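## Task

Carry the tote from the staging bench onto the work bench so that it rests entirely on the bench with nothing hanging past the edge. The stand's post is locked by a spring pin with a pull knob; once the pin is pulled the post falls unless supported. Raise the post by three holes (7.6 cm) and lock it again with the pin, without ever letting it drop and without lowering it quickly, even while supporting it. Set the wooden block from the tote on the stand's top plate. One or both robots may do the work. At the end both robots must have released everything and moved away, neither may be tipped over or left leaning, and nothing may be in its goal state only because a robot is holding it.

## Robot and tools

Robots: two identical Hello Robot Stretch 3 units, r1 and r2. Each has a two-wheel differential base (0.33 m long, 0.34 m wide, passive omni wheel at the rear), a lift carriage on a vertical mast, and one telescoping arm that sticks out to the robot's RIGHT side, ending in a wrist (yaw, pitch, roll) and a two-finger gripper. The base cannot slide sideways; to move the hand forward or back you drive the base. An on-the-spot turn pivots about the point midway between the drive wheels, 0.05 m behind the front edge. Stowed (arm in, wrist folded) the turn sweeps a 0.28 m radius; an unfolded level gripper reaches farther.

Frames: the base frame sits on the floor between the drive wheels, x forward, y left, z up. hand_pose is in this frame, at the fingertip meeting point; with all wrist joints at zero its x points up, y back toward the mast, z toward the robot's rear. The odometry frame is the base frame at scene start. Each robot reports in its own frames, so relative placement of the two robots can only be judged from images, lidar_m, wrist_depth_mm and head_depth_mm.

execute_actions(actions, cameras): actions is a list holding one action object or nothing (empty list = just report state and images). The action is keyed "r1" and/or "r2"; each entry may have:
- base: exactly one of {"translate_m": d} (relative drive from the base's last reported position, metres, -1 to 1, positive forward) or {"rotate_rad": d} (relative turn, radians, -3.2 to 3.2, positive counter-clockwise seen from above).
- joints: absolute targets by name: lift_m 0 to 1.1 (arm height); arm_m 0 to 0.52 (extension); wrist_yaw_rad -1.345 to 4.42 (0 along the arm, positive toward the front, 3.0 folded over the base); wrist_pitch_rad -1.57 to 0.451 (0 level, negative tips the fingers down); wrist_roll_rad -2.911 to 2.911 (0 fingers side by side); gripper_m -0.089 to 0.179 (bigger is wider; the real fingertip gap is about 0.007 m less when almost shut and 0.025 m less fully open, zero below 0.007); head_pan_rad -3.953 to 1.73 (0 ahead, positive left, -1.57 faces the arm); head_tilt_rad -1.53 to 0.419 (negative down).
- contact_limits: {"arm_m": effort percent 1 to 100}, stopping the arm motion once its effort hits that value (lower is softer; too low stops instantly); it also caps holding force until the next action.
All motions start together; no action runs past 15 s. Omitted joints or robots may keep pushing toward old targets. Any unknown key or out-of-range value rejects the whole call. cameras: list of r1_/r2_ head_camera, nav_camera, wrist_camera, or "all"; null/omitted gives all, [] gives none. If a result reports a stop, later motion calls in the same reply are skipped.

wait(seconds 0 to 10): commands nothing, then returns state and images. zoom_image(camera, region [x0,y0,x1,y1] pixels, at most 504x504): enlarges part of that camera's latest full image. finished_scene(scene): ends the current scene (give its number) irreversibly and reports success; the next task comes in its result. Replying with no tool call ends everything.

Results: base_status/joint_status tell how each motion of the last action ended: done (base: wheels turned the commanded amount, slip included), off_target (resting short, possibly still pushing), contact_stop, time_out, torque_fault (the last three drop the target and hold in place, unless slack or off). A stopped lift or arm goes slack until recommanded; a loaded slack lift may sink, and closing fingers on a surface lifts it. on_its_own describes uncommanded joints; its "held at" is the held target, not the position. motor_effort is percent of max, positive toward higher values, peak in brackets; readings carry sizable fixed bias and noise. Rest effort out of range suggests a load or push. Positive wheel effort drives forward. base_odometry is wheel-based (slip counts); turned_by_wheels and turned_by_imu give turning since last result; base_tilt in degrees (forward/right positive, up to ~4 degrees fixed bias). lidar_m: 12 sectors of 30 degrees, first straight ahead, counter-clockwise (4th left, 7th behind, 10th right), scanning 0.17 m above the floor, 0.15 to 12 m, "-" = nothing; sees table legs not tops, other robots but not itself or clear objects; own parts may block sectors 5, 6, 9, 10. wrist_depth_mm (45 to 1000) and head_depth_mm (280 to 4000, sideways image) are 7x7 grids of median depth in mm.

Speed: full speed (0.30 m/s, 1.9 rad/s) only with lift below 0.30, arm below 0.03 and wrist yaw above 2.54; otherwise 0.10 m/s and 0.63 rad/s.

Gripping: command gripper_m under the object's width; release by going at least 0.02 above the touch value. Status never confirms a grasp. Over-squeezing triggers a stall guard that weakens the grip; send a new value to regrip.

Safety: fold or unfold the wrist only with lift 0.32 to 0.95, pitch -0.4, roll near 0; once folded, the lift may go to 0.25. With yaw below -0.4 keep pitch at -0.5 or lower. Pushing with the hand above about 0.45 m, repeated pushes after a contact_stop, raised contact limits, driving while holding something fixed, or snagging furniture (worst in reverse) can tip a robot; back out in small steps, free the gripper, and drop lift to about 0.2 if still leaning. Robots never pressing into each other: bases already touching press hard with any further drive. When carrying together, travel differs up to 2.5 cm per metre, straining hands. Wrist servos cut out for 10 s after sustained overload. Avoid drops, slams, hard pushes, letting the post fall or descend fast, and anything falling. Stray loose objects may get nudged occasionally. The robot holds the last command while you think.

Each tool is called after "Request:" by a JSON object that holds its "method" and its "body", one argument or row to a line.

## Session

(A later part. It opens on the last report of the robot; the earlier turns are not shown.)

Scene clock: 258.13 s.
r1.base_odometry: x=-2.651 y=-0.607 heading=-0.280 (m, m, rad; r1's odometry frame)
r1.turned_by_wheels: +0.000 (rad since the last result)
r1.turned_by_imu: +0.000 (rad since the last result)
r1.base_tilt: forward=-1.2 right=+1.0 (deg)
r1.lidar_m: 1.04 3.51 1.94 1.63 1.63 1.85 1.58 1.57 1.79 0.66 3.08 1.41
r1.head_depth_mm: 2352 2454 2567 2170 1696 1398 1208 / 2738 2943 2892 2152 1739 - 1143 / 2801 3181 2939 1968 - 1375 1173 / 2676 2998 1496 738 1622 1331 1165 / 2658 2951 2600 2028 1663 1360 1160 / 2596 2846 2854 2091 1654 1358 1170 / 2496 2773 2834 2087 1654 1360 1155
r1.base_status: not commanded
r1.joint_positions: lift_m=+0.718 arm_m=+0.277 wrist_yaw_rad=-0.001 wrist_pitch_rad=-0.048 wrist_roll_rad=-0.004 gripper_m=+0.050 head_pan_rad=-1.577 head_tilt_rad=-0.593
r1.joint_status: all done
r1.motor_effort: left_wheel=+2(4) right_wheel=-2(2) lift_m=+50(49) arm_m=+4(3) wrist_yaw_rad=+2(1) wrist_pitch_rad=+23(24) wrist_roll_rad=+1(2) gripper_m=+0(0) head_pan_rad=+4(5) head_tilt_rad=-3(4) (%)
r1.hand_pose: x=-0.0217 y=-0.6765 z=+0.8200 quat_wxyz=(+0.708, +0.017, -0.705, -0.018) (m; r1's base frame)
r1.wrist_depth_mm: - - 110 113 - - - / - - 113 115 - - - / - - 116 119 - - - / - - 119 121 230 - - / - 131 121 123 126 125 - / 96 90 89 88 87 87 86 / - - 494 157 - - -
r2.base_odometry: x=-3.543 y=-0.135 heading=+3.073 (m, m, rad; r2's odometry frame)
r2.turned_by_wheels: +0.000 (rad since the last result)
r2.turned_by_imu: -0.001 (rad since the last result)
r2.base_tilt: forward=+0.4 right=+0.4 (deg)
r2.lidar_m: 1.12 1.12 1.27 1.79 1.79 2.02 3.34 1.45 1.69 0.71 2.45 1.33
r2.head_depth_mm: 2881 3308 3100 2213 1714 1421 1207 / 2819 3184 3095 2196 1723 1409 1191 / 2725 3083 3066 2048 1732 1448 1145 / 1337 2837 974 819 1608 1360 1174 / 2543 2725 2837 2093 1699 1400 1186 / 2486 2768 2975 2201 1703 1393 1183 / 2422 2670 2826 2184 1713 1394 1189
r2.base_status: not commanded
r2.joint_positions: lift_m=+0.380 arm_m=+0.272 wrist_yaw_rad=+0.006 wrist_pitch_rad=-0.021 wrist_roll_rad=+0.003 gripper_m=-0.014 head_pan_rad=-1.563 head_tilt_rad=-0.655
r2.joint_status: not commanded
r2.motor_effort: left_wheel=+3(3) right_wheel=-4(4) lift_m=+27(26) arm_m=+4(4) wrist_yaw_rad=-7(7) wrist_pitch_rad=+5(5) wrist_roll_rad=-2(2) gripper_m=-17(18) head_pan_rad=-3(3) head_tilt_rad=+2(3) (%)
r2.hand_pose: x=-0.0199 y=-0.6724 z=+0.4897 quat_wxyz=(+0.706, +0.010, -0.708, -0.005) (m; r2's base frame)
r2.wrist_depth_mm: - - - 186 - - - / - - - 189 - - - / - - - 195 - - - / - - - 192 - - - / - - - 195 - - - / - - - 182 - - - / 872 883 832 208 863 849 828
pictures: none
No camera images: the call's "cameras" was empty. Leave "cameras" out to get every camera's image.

Request:
{"method": "execute_actions", "body": {
  "actions": [
    {"r1":{"joints":{"lift_m":0.724,"gripper_m":-0.005}}}
  ],
  "cameras": []
}}

Request:
{"method": "execute_actions", "body": {
  "actions": [
    {"r2":{"joints":{"arm_m":0.252},"contact_limits":{"arm_m":25}}}
  ],
  "cameras": ["r2_wrist_camera","r2_head_camera"]
}}

Scene clock: 264.03 s.
r1.base_odometry: x=-2.651 y=-0.607 heading=-0.280 (m, m, rad; r1's odometry frame)
r1.turned_by_wheels: +0.000 (rad since the last result)
r1.turned_by_imu: +0.001 (rad since the last result)
r1.base_tilt: forward=-1.1 right=+1.0 (deg)
r1.lidar_m: 1.04 3.50 1.93 1.64 1.63 1.85 1.58 1.58 1.78 0.66 3.10 1.41
r1.head_depth_mm: 2334 2435 2575 2159 1697 1392 1203 / 2782 3011 2849 2146 1764 - 1164 / 2814 3114 2955 1978 - 1387 1172 / 2683 3050 1509 737 1617 1326 1171 / 2656 3010 2596 2028 1652 1371 1168 / 2572 2889 2854 2085 1648 1365 1155 / 2539 2821 2834 2081 1638 1356 1160
r1.base_status: not commanded
r1.joint_positions: lift_m=+0.724 arm_m=+0.277 wrist_yaw_rad=-0.004 wrist_pitch_rad=-0.070 wrist_roll_rad=+0.000 gripper_m=-0.004 head_pan_rad=-1.577 head_tilt_rad=-0.593
r1.joint_status: all done
r1.on_its_own: wrist_pitch_rad is at rest, and its effort (+34) is outside its rest range (-20 to +32)
r1.motor_effort: left_wheel=+3(3) right_wheel=-1(2) lift_m=+52(51) arm_m=+2(3) wrist_yaw_rad=+5(9) wrist_pitch_rad=+34(35) wrist_roll_rad=+0(1) gripper_m=-13(84) head_pan_rad=+5(5) head_tilt_rad=-5(3) (%)
r1.hand_pose: x=-0.0225 y=-0.6758 z=+0.8205 quat_wxyz=(+0.707, +0.023, -0.706, -0.026) (m; r1's base frame)
r1.wrist_depth_mm: - - 108 111 - - - / - - 112 115 - - - / - - 115 118 - - - / - - 118 121 219 - - / - 133 121 122 127 127 - / 103 93 92 91 90 89 94 / - - 494 159 - - -
r2.base_odometry: x=-3.543 y=-0.135 heading=+3.073 (m, m, rad; r2's odometry frame)
r2.turned_by_wheels: +0.000 (rad since the last result)
r2.turned_by_imu: -0.001 (rad since the last result)
r2.base_tilt: forward=+0.5 right=+0.4 (deg)
r2.lidar_m: 1.12 1.12 1.27 1.79 1.79 2.02 3.37 1.45 1.68 0.71 2.44 1.34
r2.head_depth_mm: 2961 3321 3136 2197 1756 1425 1199 / 2835 3192 3093 2215 1711 1415 1197 / 2726 3051 3139 2056 1728 1451 1147 / 1331 2841 967 821 1618 1357 1158 / 2540 2707 2978 2123 1691 1404 1189 / 2482 2807 2933 2192 1709 1404 1193 / 2383 2708 2856 2191 1692 1407 1191
r2.base_status: not commanded
r2.joint_positions: lift_m=+0.380 arm_m=+0.272 wrist_yaw_rad=+0.006 wrist_pitch_rad=-0.020 wrist_roll_rad=+0.003 gripper_m=-0.014 head_pan_rad=-1.563 head_tilt_rad=-0.655
r2.joint_status: not commanded
r2.motor_effort: left_wheel=+3(3) right_wheel=-4(4) lift_m=+26(26) arm_m=+4(3) wrist_yaw_rad=-7(7) wrist_pitch_rad=+6(5) wrist_roll_rad=-2(2) gripper_m=-17(17) head_pan_rad=-3(3) head_tilt_rad=+2(2) (%)
r2.hand_pose: x=-0.0199 y=-0.6724 z=+0.4897 quat_wxyz=(+0.706, +0.010, -0.708, -0.005) (m; r2's base frame)
r2.wrist_depth_mm: - - - 186 - - - / - - - 190 - - - / - - - 195 - - - / - - - 192 - - - / - - - 194 - - - / - - - 182 - - - / 879 859 805 207 858 850 834
pictures: none
No camera images: the call's "cameras" was empty. Leave "cameras" out to get every camera's image.

Scene clock: 265.07 s.
r1.base_odometry: x=-2.651 y=-0.607 heading=-0.280 (m, m, rad; r1's odometry frame)
r1.turned_by_wheels: +0.000 (rad since the last result)
r1.turned_by_imu: +0.000 (rad since the last result)
r1.base_tilt: forward=-1.2 right=+1.0 (deg)
r1.lidar_m: 1.04 3.48 1.94 1.63 1.63 1.85 1.58 1.57 1.78 0.66 3.09 1.41
r1.head_depth_mm: 2334 2465 2564 2146 1701 1401 1212 / 2762 2986 2835 2153 1770 - 1163 / 2811 3167 2954 1974 - 1380 1175 / 2690 3019 1509 740 1617 1335 1170 / 2646 2963 2640 2039 1666 1370 1161 / 2563 2887 2877 2085 1656 1365 1158 / 2509 2803 2867 2092 1641 1357 1154
r1.base_status: not commanded
r1.joint_positions: lift_m=+0.724 arm_m=+0.277 wrist_yaw_rad=-0.004 wrist_pitch_rad=-0.070 wrist_roll_rad=+0.000 gripper_m=-0.004 head_pan_rad=-1.577 head_tilt_rad=-0.593
r1.joint_status: not commanded
r1.on_its_own: wrist_pitch_rad is at rest, and its effort (+34) is outside its rest range (-20 to +32)
r1.motor_effort: left_wheel=+2(3) right_wheel=-1(1) lift_m=+52(52) arm_m=+2(2) wrist_yaw_rad=+5(5) wrist_pitch_rad=+34(34) wrist_roll_rad=+0(0) gripper_m=-13(13) head_pan_rad=+5(5) head_tilt_rad=-4(4) (%)
r1.hand_pose: x=-0.0225 y=-0.6758 z=+0.8205 quat_wxyz=(+0.707, +0.023, -0.706, -0.026) (m; r1's base frame)
r1.wrist_depth_mm: - - 109 111 - - - / - - 112 114 - - - / - - 115 118 - - - / - - 118 121 218 - - / - 133 121 122 127 127 - / 103 93 92 91 90 89 94 / - - 529 158 - - -
r2.base_odometry: x=-3.543 y=-0.135 heading=+3.073 (m, m, rad; r2's odometry frame)
r2.turned_by_wheels: +0.000 (rad since the last result)
r2.turned_by_imu: +0.000 (rad since the last result)
r2.base_tilt: forward=+0.4 right=+0.5 (deg)
r2.lidar_m: 1.12 1.12 1.27 1.79 1.79 2.02 3.35 1.45 1.68 0.70 2.45 1.33
r2.head_depth_mm: 2944 3321 3107 2197 1748 1413 1202 / 2828 3200 3100 2213 1731 1407 1198 / 2746 3053 3079 2045 1737 1459 - / 1329 2793 968 817 1627 1365 1167 / 2596 2751 2994 2089 1686 1418 1185 / 2485 2733 2969 2226 1713 1406 1191 / 2410 2644 2898 2173 1699 1405 1193
r2.base_status: not commanded
r2.joint_positions: lift_m=+0.380 arm_m=+0.253 wrist_yaw_rad=+0.006 wrist_pitch_rad=-0.018 wrist_roll_rad=+0.003 gripper_m=-0.014 head_pan_rad=-1.563 head_tilt_rad=-0.655
r2.joint_status: all done
r2.motor_effort: left_wheel=+3(4) right_wheel=-4(4) lift_m=+26(27) arm_m=-8(12) wrist_yaw_rad=-7(8) wrist_pitch_rad=+5(5) wrist_roll_rad=-1(2) gripper_m=-12(17) head_pan_rad=-3(3) head_tilt_rad=+3(2) (%)
r2.contact_limits: arm_m 25 (drawing in: default 30, maximum 49; extending or still: default 40, maximum 66)
r2.hand_pose: x=-0.0198 y=-0.6533 z=+0.4902 quat_wxyz=(+0.706, +0.009, -0.708, -0.005) (m; r2's base frame)
r2.wrist_depth_mm: - - - 205 - - - / - - - 208 - - - / - - - 214 - - - / - - - 212 - - - / - - - 215 - - - / - - - - - - - / 881 880 831 228 852 850 862
pictures: r2_head_camera (sideways: a quarter turn clockwise sets it upright), r2_wrist_camera
Images, in order (width x height): r2_head_camera 896x504, r2_wrist_camera 644x364.

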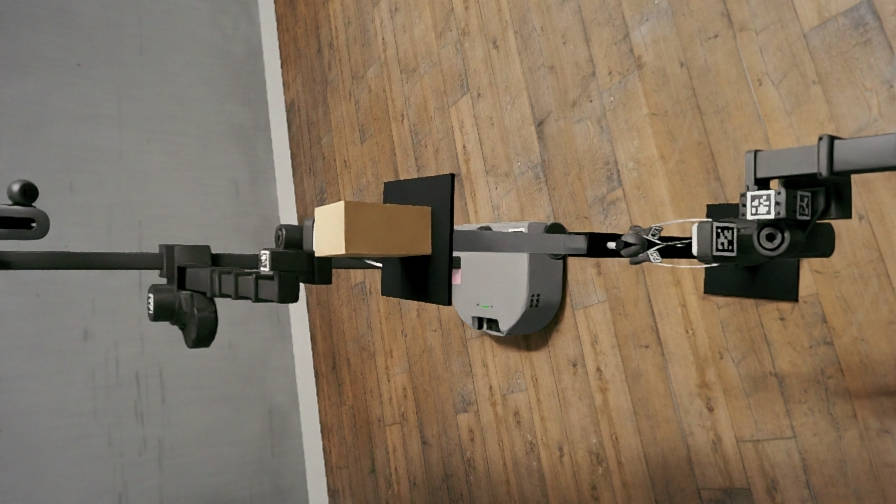

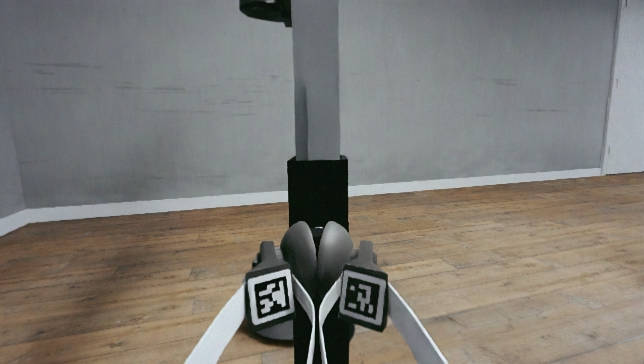

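Request:
{"method": "execute_actions", "body": {
  "actions": [
    {"r1":{"joints":{"lift_m":0.731}},"r2":{"joints":{"gripper_m":0.05}}}
  ],
  "cameras": []
}}

Request:
{"method": "execute_actions", "body": {
  "actions": [
    {"r1":{"joints":{"lift_m":0.738}},"r2":{"joints":{"arm_m":0.284},"contact_limits":{"arm_m":15}}}
  ],
  "cameras": []
}}

Request:
{"method": "execute_actions", "body": {
  "actions": [
    {"r1":{"joints":{"lift_m":0.722}},"r2":{"joints":{"gripper_m":-0.02}}}
  ],
  "cameras": ["r2_wrist_camera","r2_head_camera"]
}}

Request:
{"method": "zoom_image", "body": {
  "camera": "r2_head_camera",
  "region": [560, 190, 720, 300]
}}

Scene clock: 270.90 s.
r1.base_odometry: x=-2.651 y=-0.607 heading=-0.280 (m, m, rad; r1's odometry frame)
r1.turned_by_wheels: +0.000 (rad since the last result)
r1.turned_by_imu: +0.001 (rad since the last result)
r1.base_tilt: forward=-1.1 right=+1.0 (deg)
r1.lidar_m: 1.04 3.52 1.94 1.64 1.63 1.84 1.58 1.57 1.78 0.66 3.09 1.41
r1.head_depth_mm: 2343 2448 2563 2172 1699 1394 1220 / 2766 2960 2897 2153 1731 - 1168 / 2818 3193 2987 1975 - 1381 1175 / 2721 3054 1515 738 1591 1331 1177 / 2662 3007 2620 2016 1648 1379 1161 / 2582 2880 2872 2111 1662 1365 1155 / 2496 2834 2822 2079 1651 1357 1159
r1.base_status: not commanded
r1.joint_positions: lift_m=+0.730 arm_m=+0.277 wrist_yaw_rad=-0.004 wrist_pitch_rad=-0.093 wrist_roll_rad=+0.000 gripper_m=-0.004 head_pan_rad=-1.577 head_tilt_rad=-0.593
r1.joint_status: all done
r1.on_its_own: wrist_pitch_rad is at rest, and its effort (+46) is outside its rest range (-20 to +32)
r1.motor_effort: left_wheel=+2(3) right_wheel=-1(1) lift_m=+56(54) arm_m=+0(2) wrist_yaw_rad=+5(5) wrist_pitch_rad=+46(47) wrist_roll_rad=+0(0) gripper_m=-13(13) head_pan_rad=+4(5) head_tilt_rad=-4(4) (%)
r1.hand_pose: x=-0.0225 y=-0.6748 z=+0.8214 quat_wxyz=(+0.707, +0.032, -0.706, -0.035) (m; r1's base frame)
r1.wrist_depth_mm: - - 106 110 - - - / - - 110 113 - - - / - - 114 116 - - - / - - 117 121 212 - - / - 135 121 122 129 129 - / 109 96 95 94 94 93 98 / - - 535 161 - - -
r2.base_odometry: x=-3.543 y=-0.135 heading=+3.073 (m, m, rad; r2's odometry frame)
r2.turned_by_wheels: +0.000 (rad since the last result)
r2.turned_by_imu: -0.001 (rad since the last result)
r2.base_tilt: forward=+0.4 right=+0.6 (deg)
r2.lidar_m: 1.12 1.12 1.27 1.79 1.79 2.02 3.34 1.45 1.68 0.71 2.44 1.33
r2.head_depth_mm: 2906 3289 3112 2217 1729 1414 1202 / 2800 3133 3129 2220 1729 1419 1200 / 2783 3037 3097 2042 1730 1443 - / 2481 2851 955 819 1619 1355 1167 / 2587 2742 2954 2115 1709 1417 1191 / 2462 2730 2948 2184 1719 1399 1187 / 2391 2682 2874 2211 1705 1392 1188
r2.base_status: not commanded
r2.joint_positions: lift_m=+0.380 arm_m=+0.252 wrist_yaw_rad=+0.004 wrist_pitch_rad=-0.018 wrist_roll_rad=+0.003 gripper_m=+0.050 head_pan_rad=-1.563 head_tilt_rad=-0.655
r2.joint_status: all done
r2.motor_effort: left_wheel=+2(3) right_wheel=-2(4) lift_m=+26(26) arm_m=-5(8) wrist_yaw_rad=-5(8) wrist_pitch_rad=+5(5) wrist_roll_rad=-2(2) gripper_m=+0(81) head_pan_rad=-3(3) head_tilt_rad=+1(2) (%)
r2.hand_pose: x=-0.0205 y=-0.6531 z=+0.4902 quat_wxyz=(+0.706, +0.008, -0.708, -0.005) (m; r2's base frame)
r2.wrist_depth_mm: - - - 205 - - - / - - - 209 - - - / - - - 214 - - - / - - - 212 - - - / - - - 216 - - - / - - - 223 - - - / 906 888 811 229 825 851 835
pictures: none
No camera images: the call's "cameras" was empty. Leave "cameras" out to get every camera's image.

Scene clock: 272.13 s.
r1.base_odometry: x=-2.651 y=-0.607 heading=-0.280 (m, m, rad; r1's odometry frame)
r1.turned_by_wheels: +0.000 (rad since the last result)
r1.turned_by_imu: +0.000 (rad since the last result)
r1.base_tilt: forward=-1.0 right=+1.0 (deg)
r1.lidar_m: 1.04 3.52 1.94 1.64 1.63 1.85 1.58 1.58 1.78 0.66 3.10 1.41
r1.head_depth_mm: 2344 2444 2576 2164 1681 1390 1241 / 2749 2995 2864 2165 1750 - 1179 / 2809 3144 2957 831 - 1382 1176 / 2665 3055 1507 738 1583 1333 1167 / 2666 2980 2614 2031 1663 1371 1165 / 2590 2899 2870 2089 1649 1362 1158 / 2516 2784 2821 2086 1649 1355 1157
r1.base_status: not commanded
r1.joint_positions: lift_m=+0.737 arm_m=+0.277 wrist_yaw_rad=-0.004 wrist_pitch_rad=-0.116 wrist_roll_rad=+0.000 gripper_m=-0.004 head_pan_rad=-1.577 head_tilt_rad=-0.593
r1.joint_status: all done
r1.on_its_own: wrist_pitch_rad is at rest, and its effort (+57) is outside its rest range (-20 to +32)
r1.motor_effort: left_wheel=+1(2) right_wheel=-1(1) lift_m=+58(59) arm_m=+0(0) wrist_yaw_rad=+5(5) wrist_pitch_rad=+57(58) wrist_roll_rad=+0(0) gripper_m=-13(13) head_pan_rad=+5(4) head_tilt_rad=-4(3) (%)
r1.hand_pose: x=-0.0225 y=-0.6737 z=+0.8226 quat_wxyz=(+0.706, +0.040, -0.706, -0.043) (m; r1's base frame)
r1.wrist_depth_mm: - - 106 108 - - - / - - 109 112 - - - / - - 114 116 - - - / - - 117 120 207 - - / - 136 121 124 131 131 - / 112 99 98 97 96 96 107 / - 86 287 162 87 - -
r2.base_odometry: x=-3.543 y=-0.135 heading=+3.073 (m, m, rad; r2's odometry frame)
r2.turned_by_wheels: +0.000 (rad since the last result)
r2.turned_by_imu: +0.000 (rad since the last result)
r2.base_tilt: forward=+0.2 right=+0.4 (deg)
r2.lidar_m: 1.12 1.12 1.27 1.79 1.79 2.02 3.35 1.45 1.68 0.71 2.44 1.34
r2.head_depth_mm: 2920 3342 3092 2248 1734 1420 1202 / 2817 3180 3131 2226 1732 1400 1196 / 2725 3044 3105 2037 1722 1456 1146 / 2519 2822 958 816 1619 1396 1163 / 2537 2737 3019 2111 1687 1421 1185 / 2490 2776 2909 2192 1712 1397 1191 / 2414 2657 2894 2201 1693 1403 1176
r2.base_status: not commanded
r2.joint_positions: lift_m=+0.380 arm_m=+0.284 wrist_yaw_rad=+0.003 wrist_pitch_rad=-0.018 wrist_roll_rad=+0.003 gripper_m=+0.050 head_pan_rad=-1.563 head_tilt_rad=-0.655
r2.joint_status: all done
r2.motor_effort: left_wheel=+2(2) right_wheel=-2(2) lift_m=+27(26) arm_m=+4(5) wrist_yaw_rad=-4(5) wrist_pitch_rad=+5(5) wrist_roll_rad=-1(1) gripper_m=+0(0) head_pan_rad=-4(3) head_tilt_rad=+3(2) (%)
r2.contact_limits: arm_m 15 (drawing in: default 30, maximum 49; extending or still: default 40, maximum 66)
r2.hand_pose: x=-0.0206 y=-0.6844 z=+0.4902 quat_wxyz=(+0.706, +0.008, -0.708, -0.006) (m; r2's base frame)
r2.wrist_depth_mm: - - - 175 - - - / - - - 178 - - - / - - - 183 - - - / - - - 179 - - - / - - - 182 - - - / - - - 186 - - - / 878 884 826 193 815 830 847
pictures: none
No camera images: the call's "cameras" was empty. Leave "cameras" out to get every camera's image.

Scene clock: 273.33 s.
r1.base_odometry: x=-2.651 y=-0.607 heading=-0.280 (m, m, rad; r1's odometry frame)
r1.turned_by_wheels: +0.000 (rad since the last result)
r1.turned_by_imu: +0.000 (rad since the last result)
r1.base_tilt: forward=-1.1 right=+0.9 (deg)
r1.lidar_m: 1.04 3.52 1.94 1.63 1.63 1.85 1.58 1.58 1.78 0.66 3.08 1.41
r1.head_depth_mm: 2349 2440 2576 2158 1686 1403 1213 / 2771 2963 2883 2145 1765 - 1163 / 2861 3175 2976 1986 - 1387 1173 / 2678 3019 1506 740 1612 1330 1170 / 2688 2985 2610 2038 1657 1367 1159 / 2572 2883 2870 2094 1668 1366 1155 / 2496 2768 2857 2068 1650 1354 1157
r1.base_status: not commanded
r1.joint_positions: lift_m=+0.722 arm_m=+0.277 wrist_yaw_rad=-0.004 wrist_pitch_rad=-0.065 wrist_roll_rad=+0.000 gripper_m=-0.004 head_pan_rad=-1.577 head_tilt_rad=-0.593
r1.joint_status: all done
r1.motor_effort: left_wheel=+3(4) right_wheel=-1(1) lift_m=+39(51) arm_m=+0(0) wrist_yaw_rad=+5(5) wrist_pitch_rad=+32(57) wrist_roll_rad=+0(0) gripper_m=-13(13) head_pan_rad=+4(5) head_tilt_rad=-4(3) (%)
r1.hand_pose: x=-0.0225 y=-0.6761 z=+0.8200 quat_wxyz=(+0.707, +0.022, -0.706, -0.025) (m; r1's base frame)
r1.wrist_depth_mm: - - 109 112 - - - / - - 113 114 - - - / - - 116 118 - - - / - - 119 122 222 - - / - 133 121 123 127 126 - / 99 91 91 90 89 89 88 / - - 480 159 - - -
r2.base_odometry: x=-3.543 y=-0.135 heading=+3.073 (m, m, rad; r2's odometry frame)
r2.turned_by_wheels: +0.000 (rad since the last result)
r2.turned_by_imu: +0.000 (rad since the last result)
r2.base_tilt: forward=+0.2 right=+0.4 (deg)
r2.lidar_m: 1.12 1.12 1.27 1.79 1.79 2.02 3.35 1.45 1.68 0.71 2.45 1.33
r2.head_depth_mm: 2923 3234 3122 2224 1742 1417 1190 / 2864 3154 3097 2204 1725 1408 1195 / 2696 3046 3066 2053 1729 1445 1158 / 1338 2815 969 819 1622 1381 1168 / 2565 2718 3018 2112 1700 1414 1182 / 2493 2786 2913 2205 1698 1401 1183 / 2407 2674 2875 2194 1719 1401 1181
r2.base_status: not commanded
r2.joint_positions: lift_m=+0.380 arm_m=+0.284 wrist_yaw_rad=+0.007 wrist_pitch_rad=-0.016 wrist_roll_rad=+0.003 gripper_m=-0.019 head_pan_rad=-1.563 head_tilt_rad=-0.655
r2.joint_status: all done
r2.motor_effort: left_wheel=+4(4) right_wheel=-5(5) lift_m=+26(26) arm_m=-5(4) wrist_yaw_rad=-9(9) wrist_pitch_rad=+4(5) wrist_roll_rad=-2(2) gripper_m=-21(95) head_pan_rad=-3(3) head_tilt_rad=+2(2) (%)
r2.hand_pose: x=-0.0195 y=-0.6851 z=+0.4908 quat_wxyz=(+0.706, +0.009, -0.708, -0.003) (m; r2's base frame)
r2.wrist_depth_mm: - - - 174 - - - / - - - 177 - - - / - - - 182 - - - / - - - 178 - - - / - - - 182 - - - / - - - 147 - - - / 882 886 829 193 862 838 841
pictures: r2_head_camera (sideways: a quarter turn clockwise sets it upright), r2_wrist_camera
Images, in order (width x height): r2_head_camera 896x504, r2_wrist_camera 644x364.

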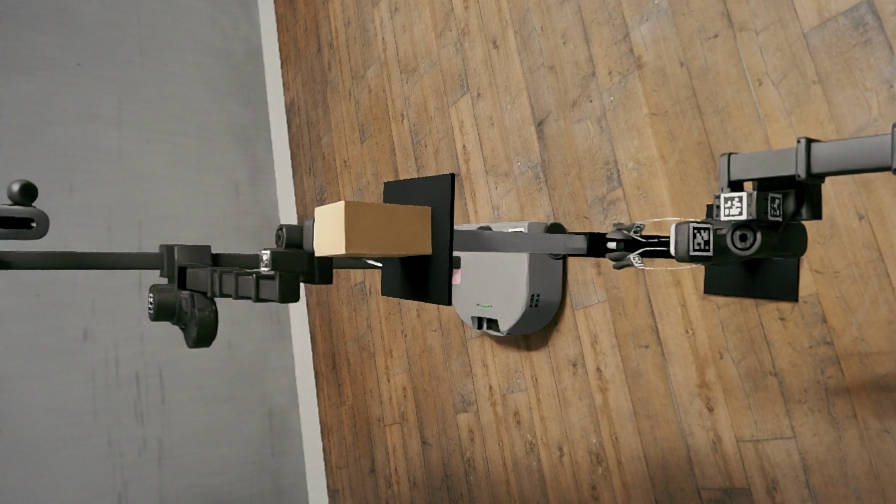

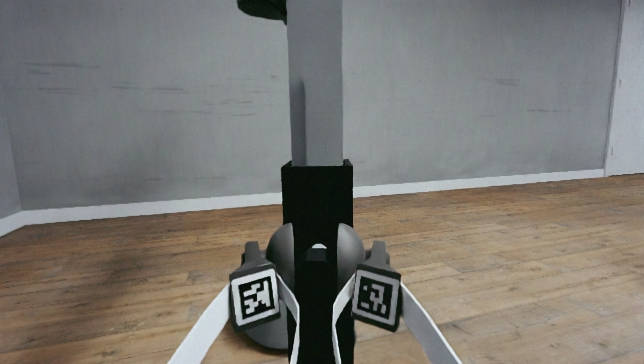

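Region (560, 190, 720, 300) of r2_head_camera's 896x504 image, scaled by 3.150, with more detail than that image has; it fills the top 346 rows of this view, and the rest is white.

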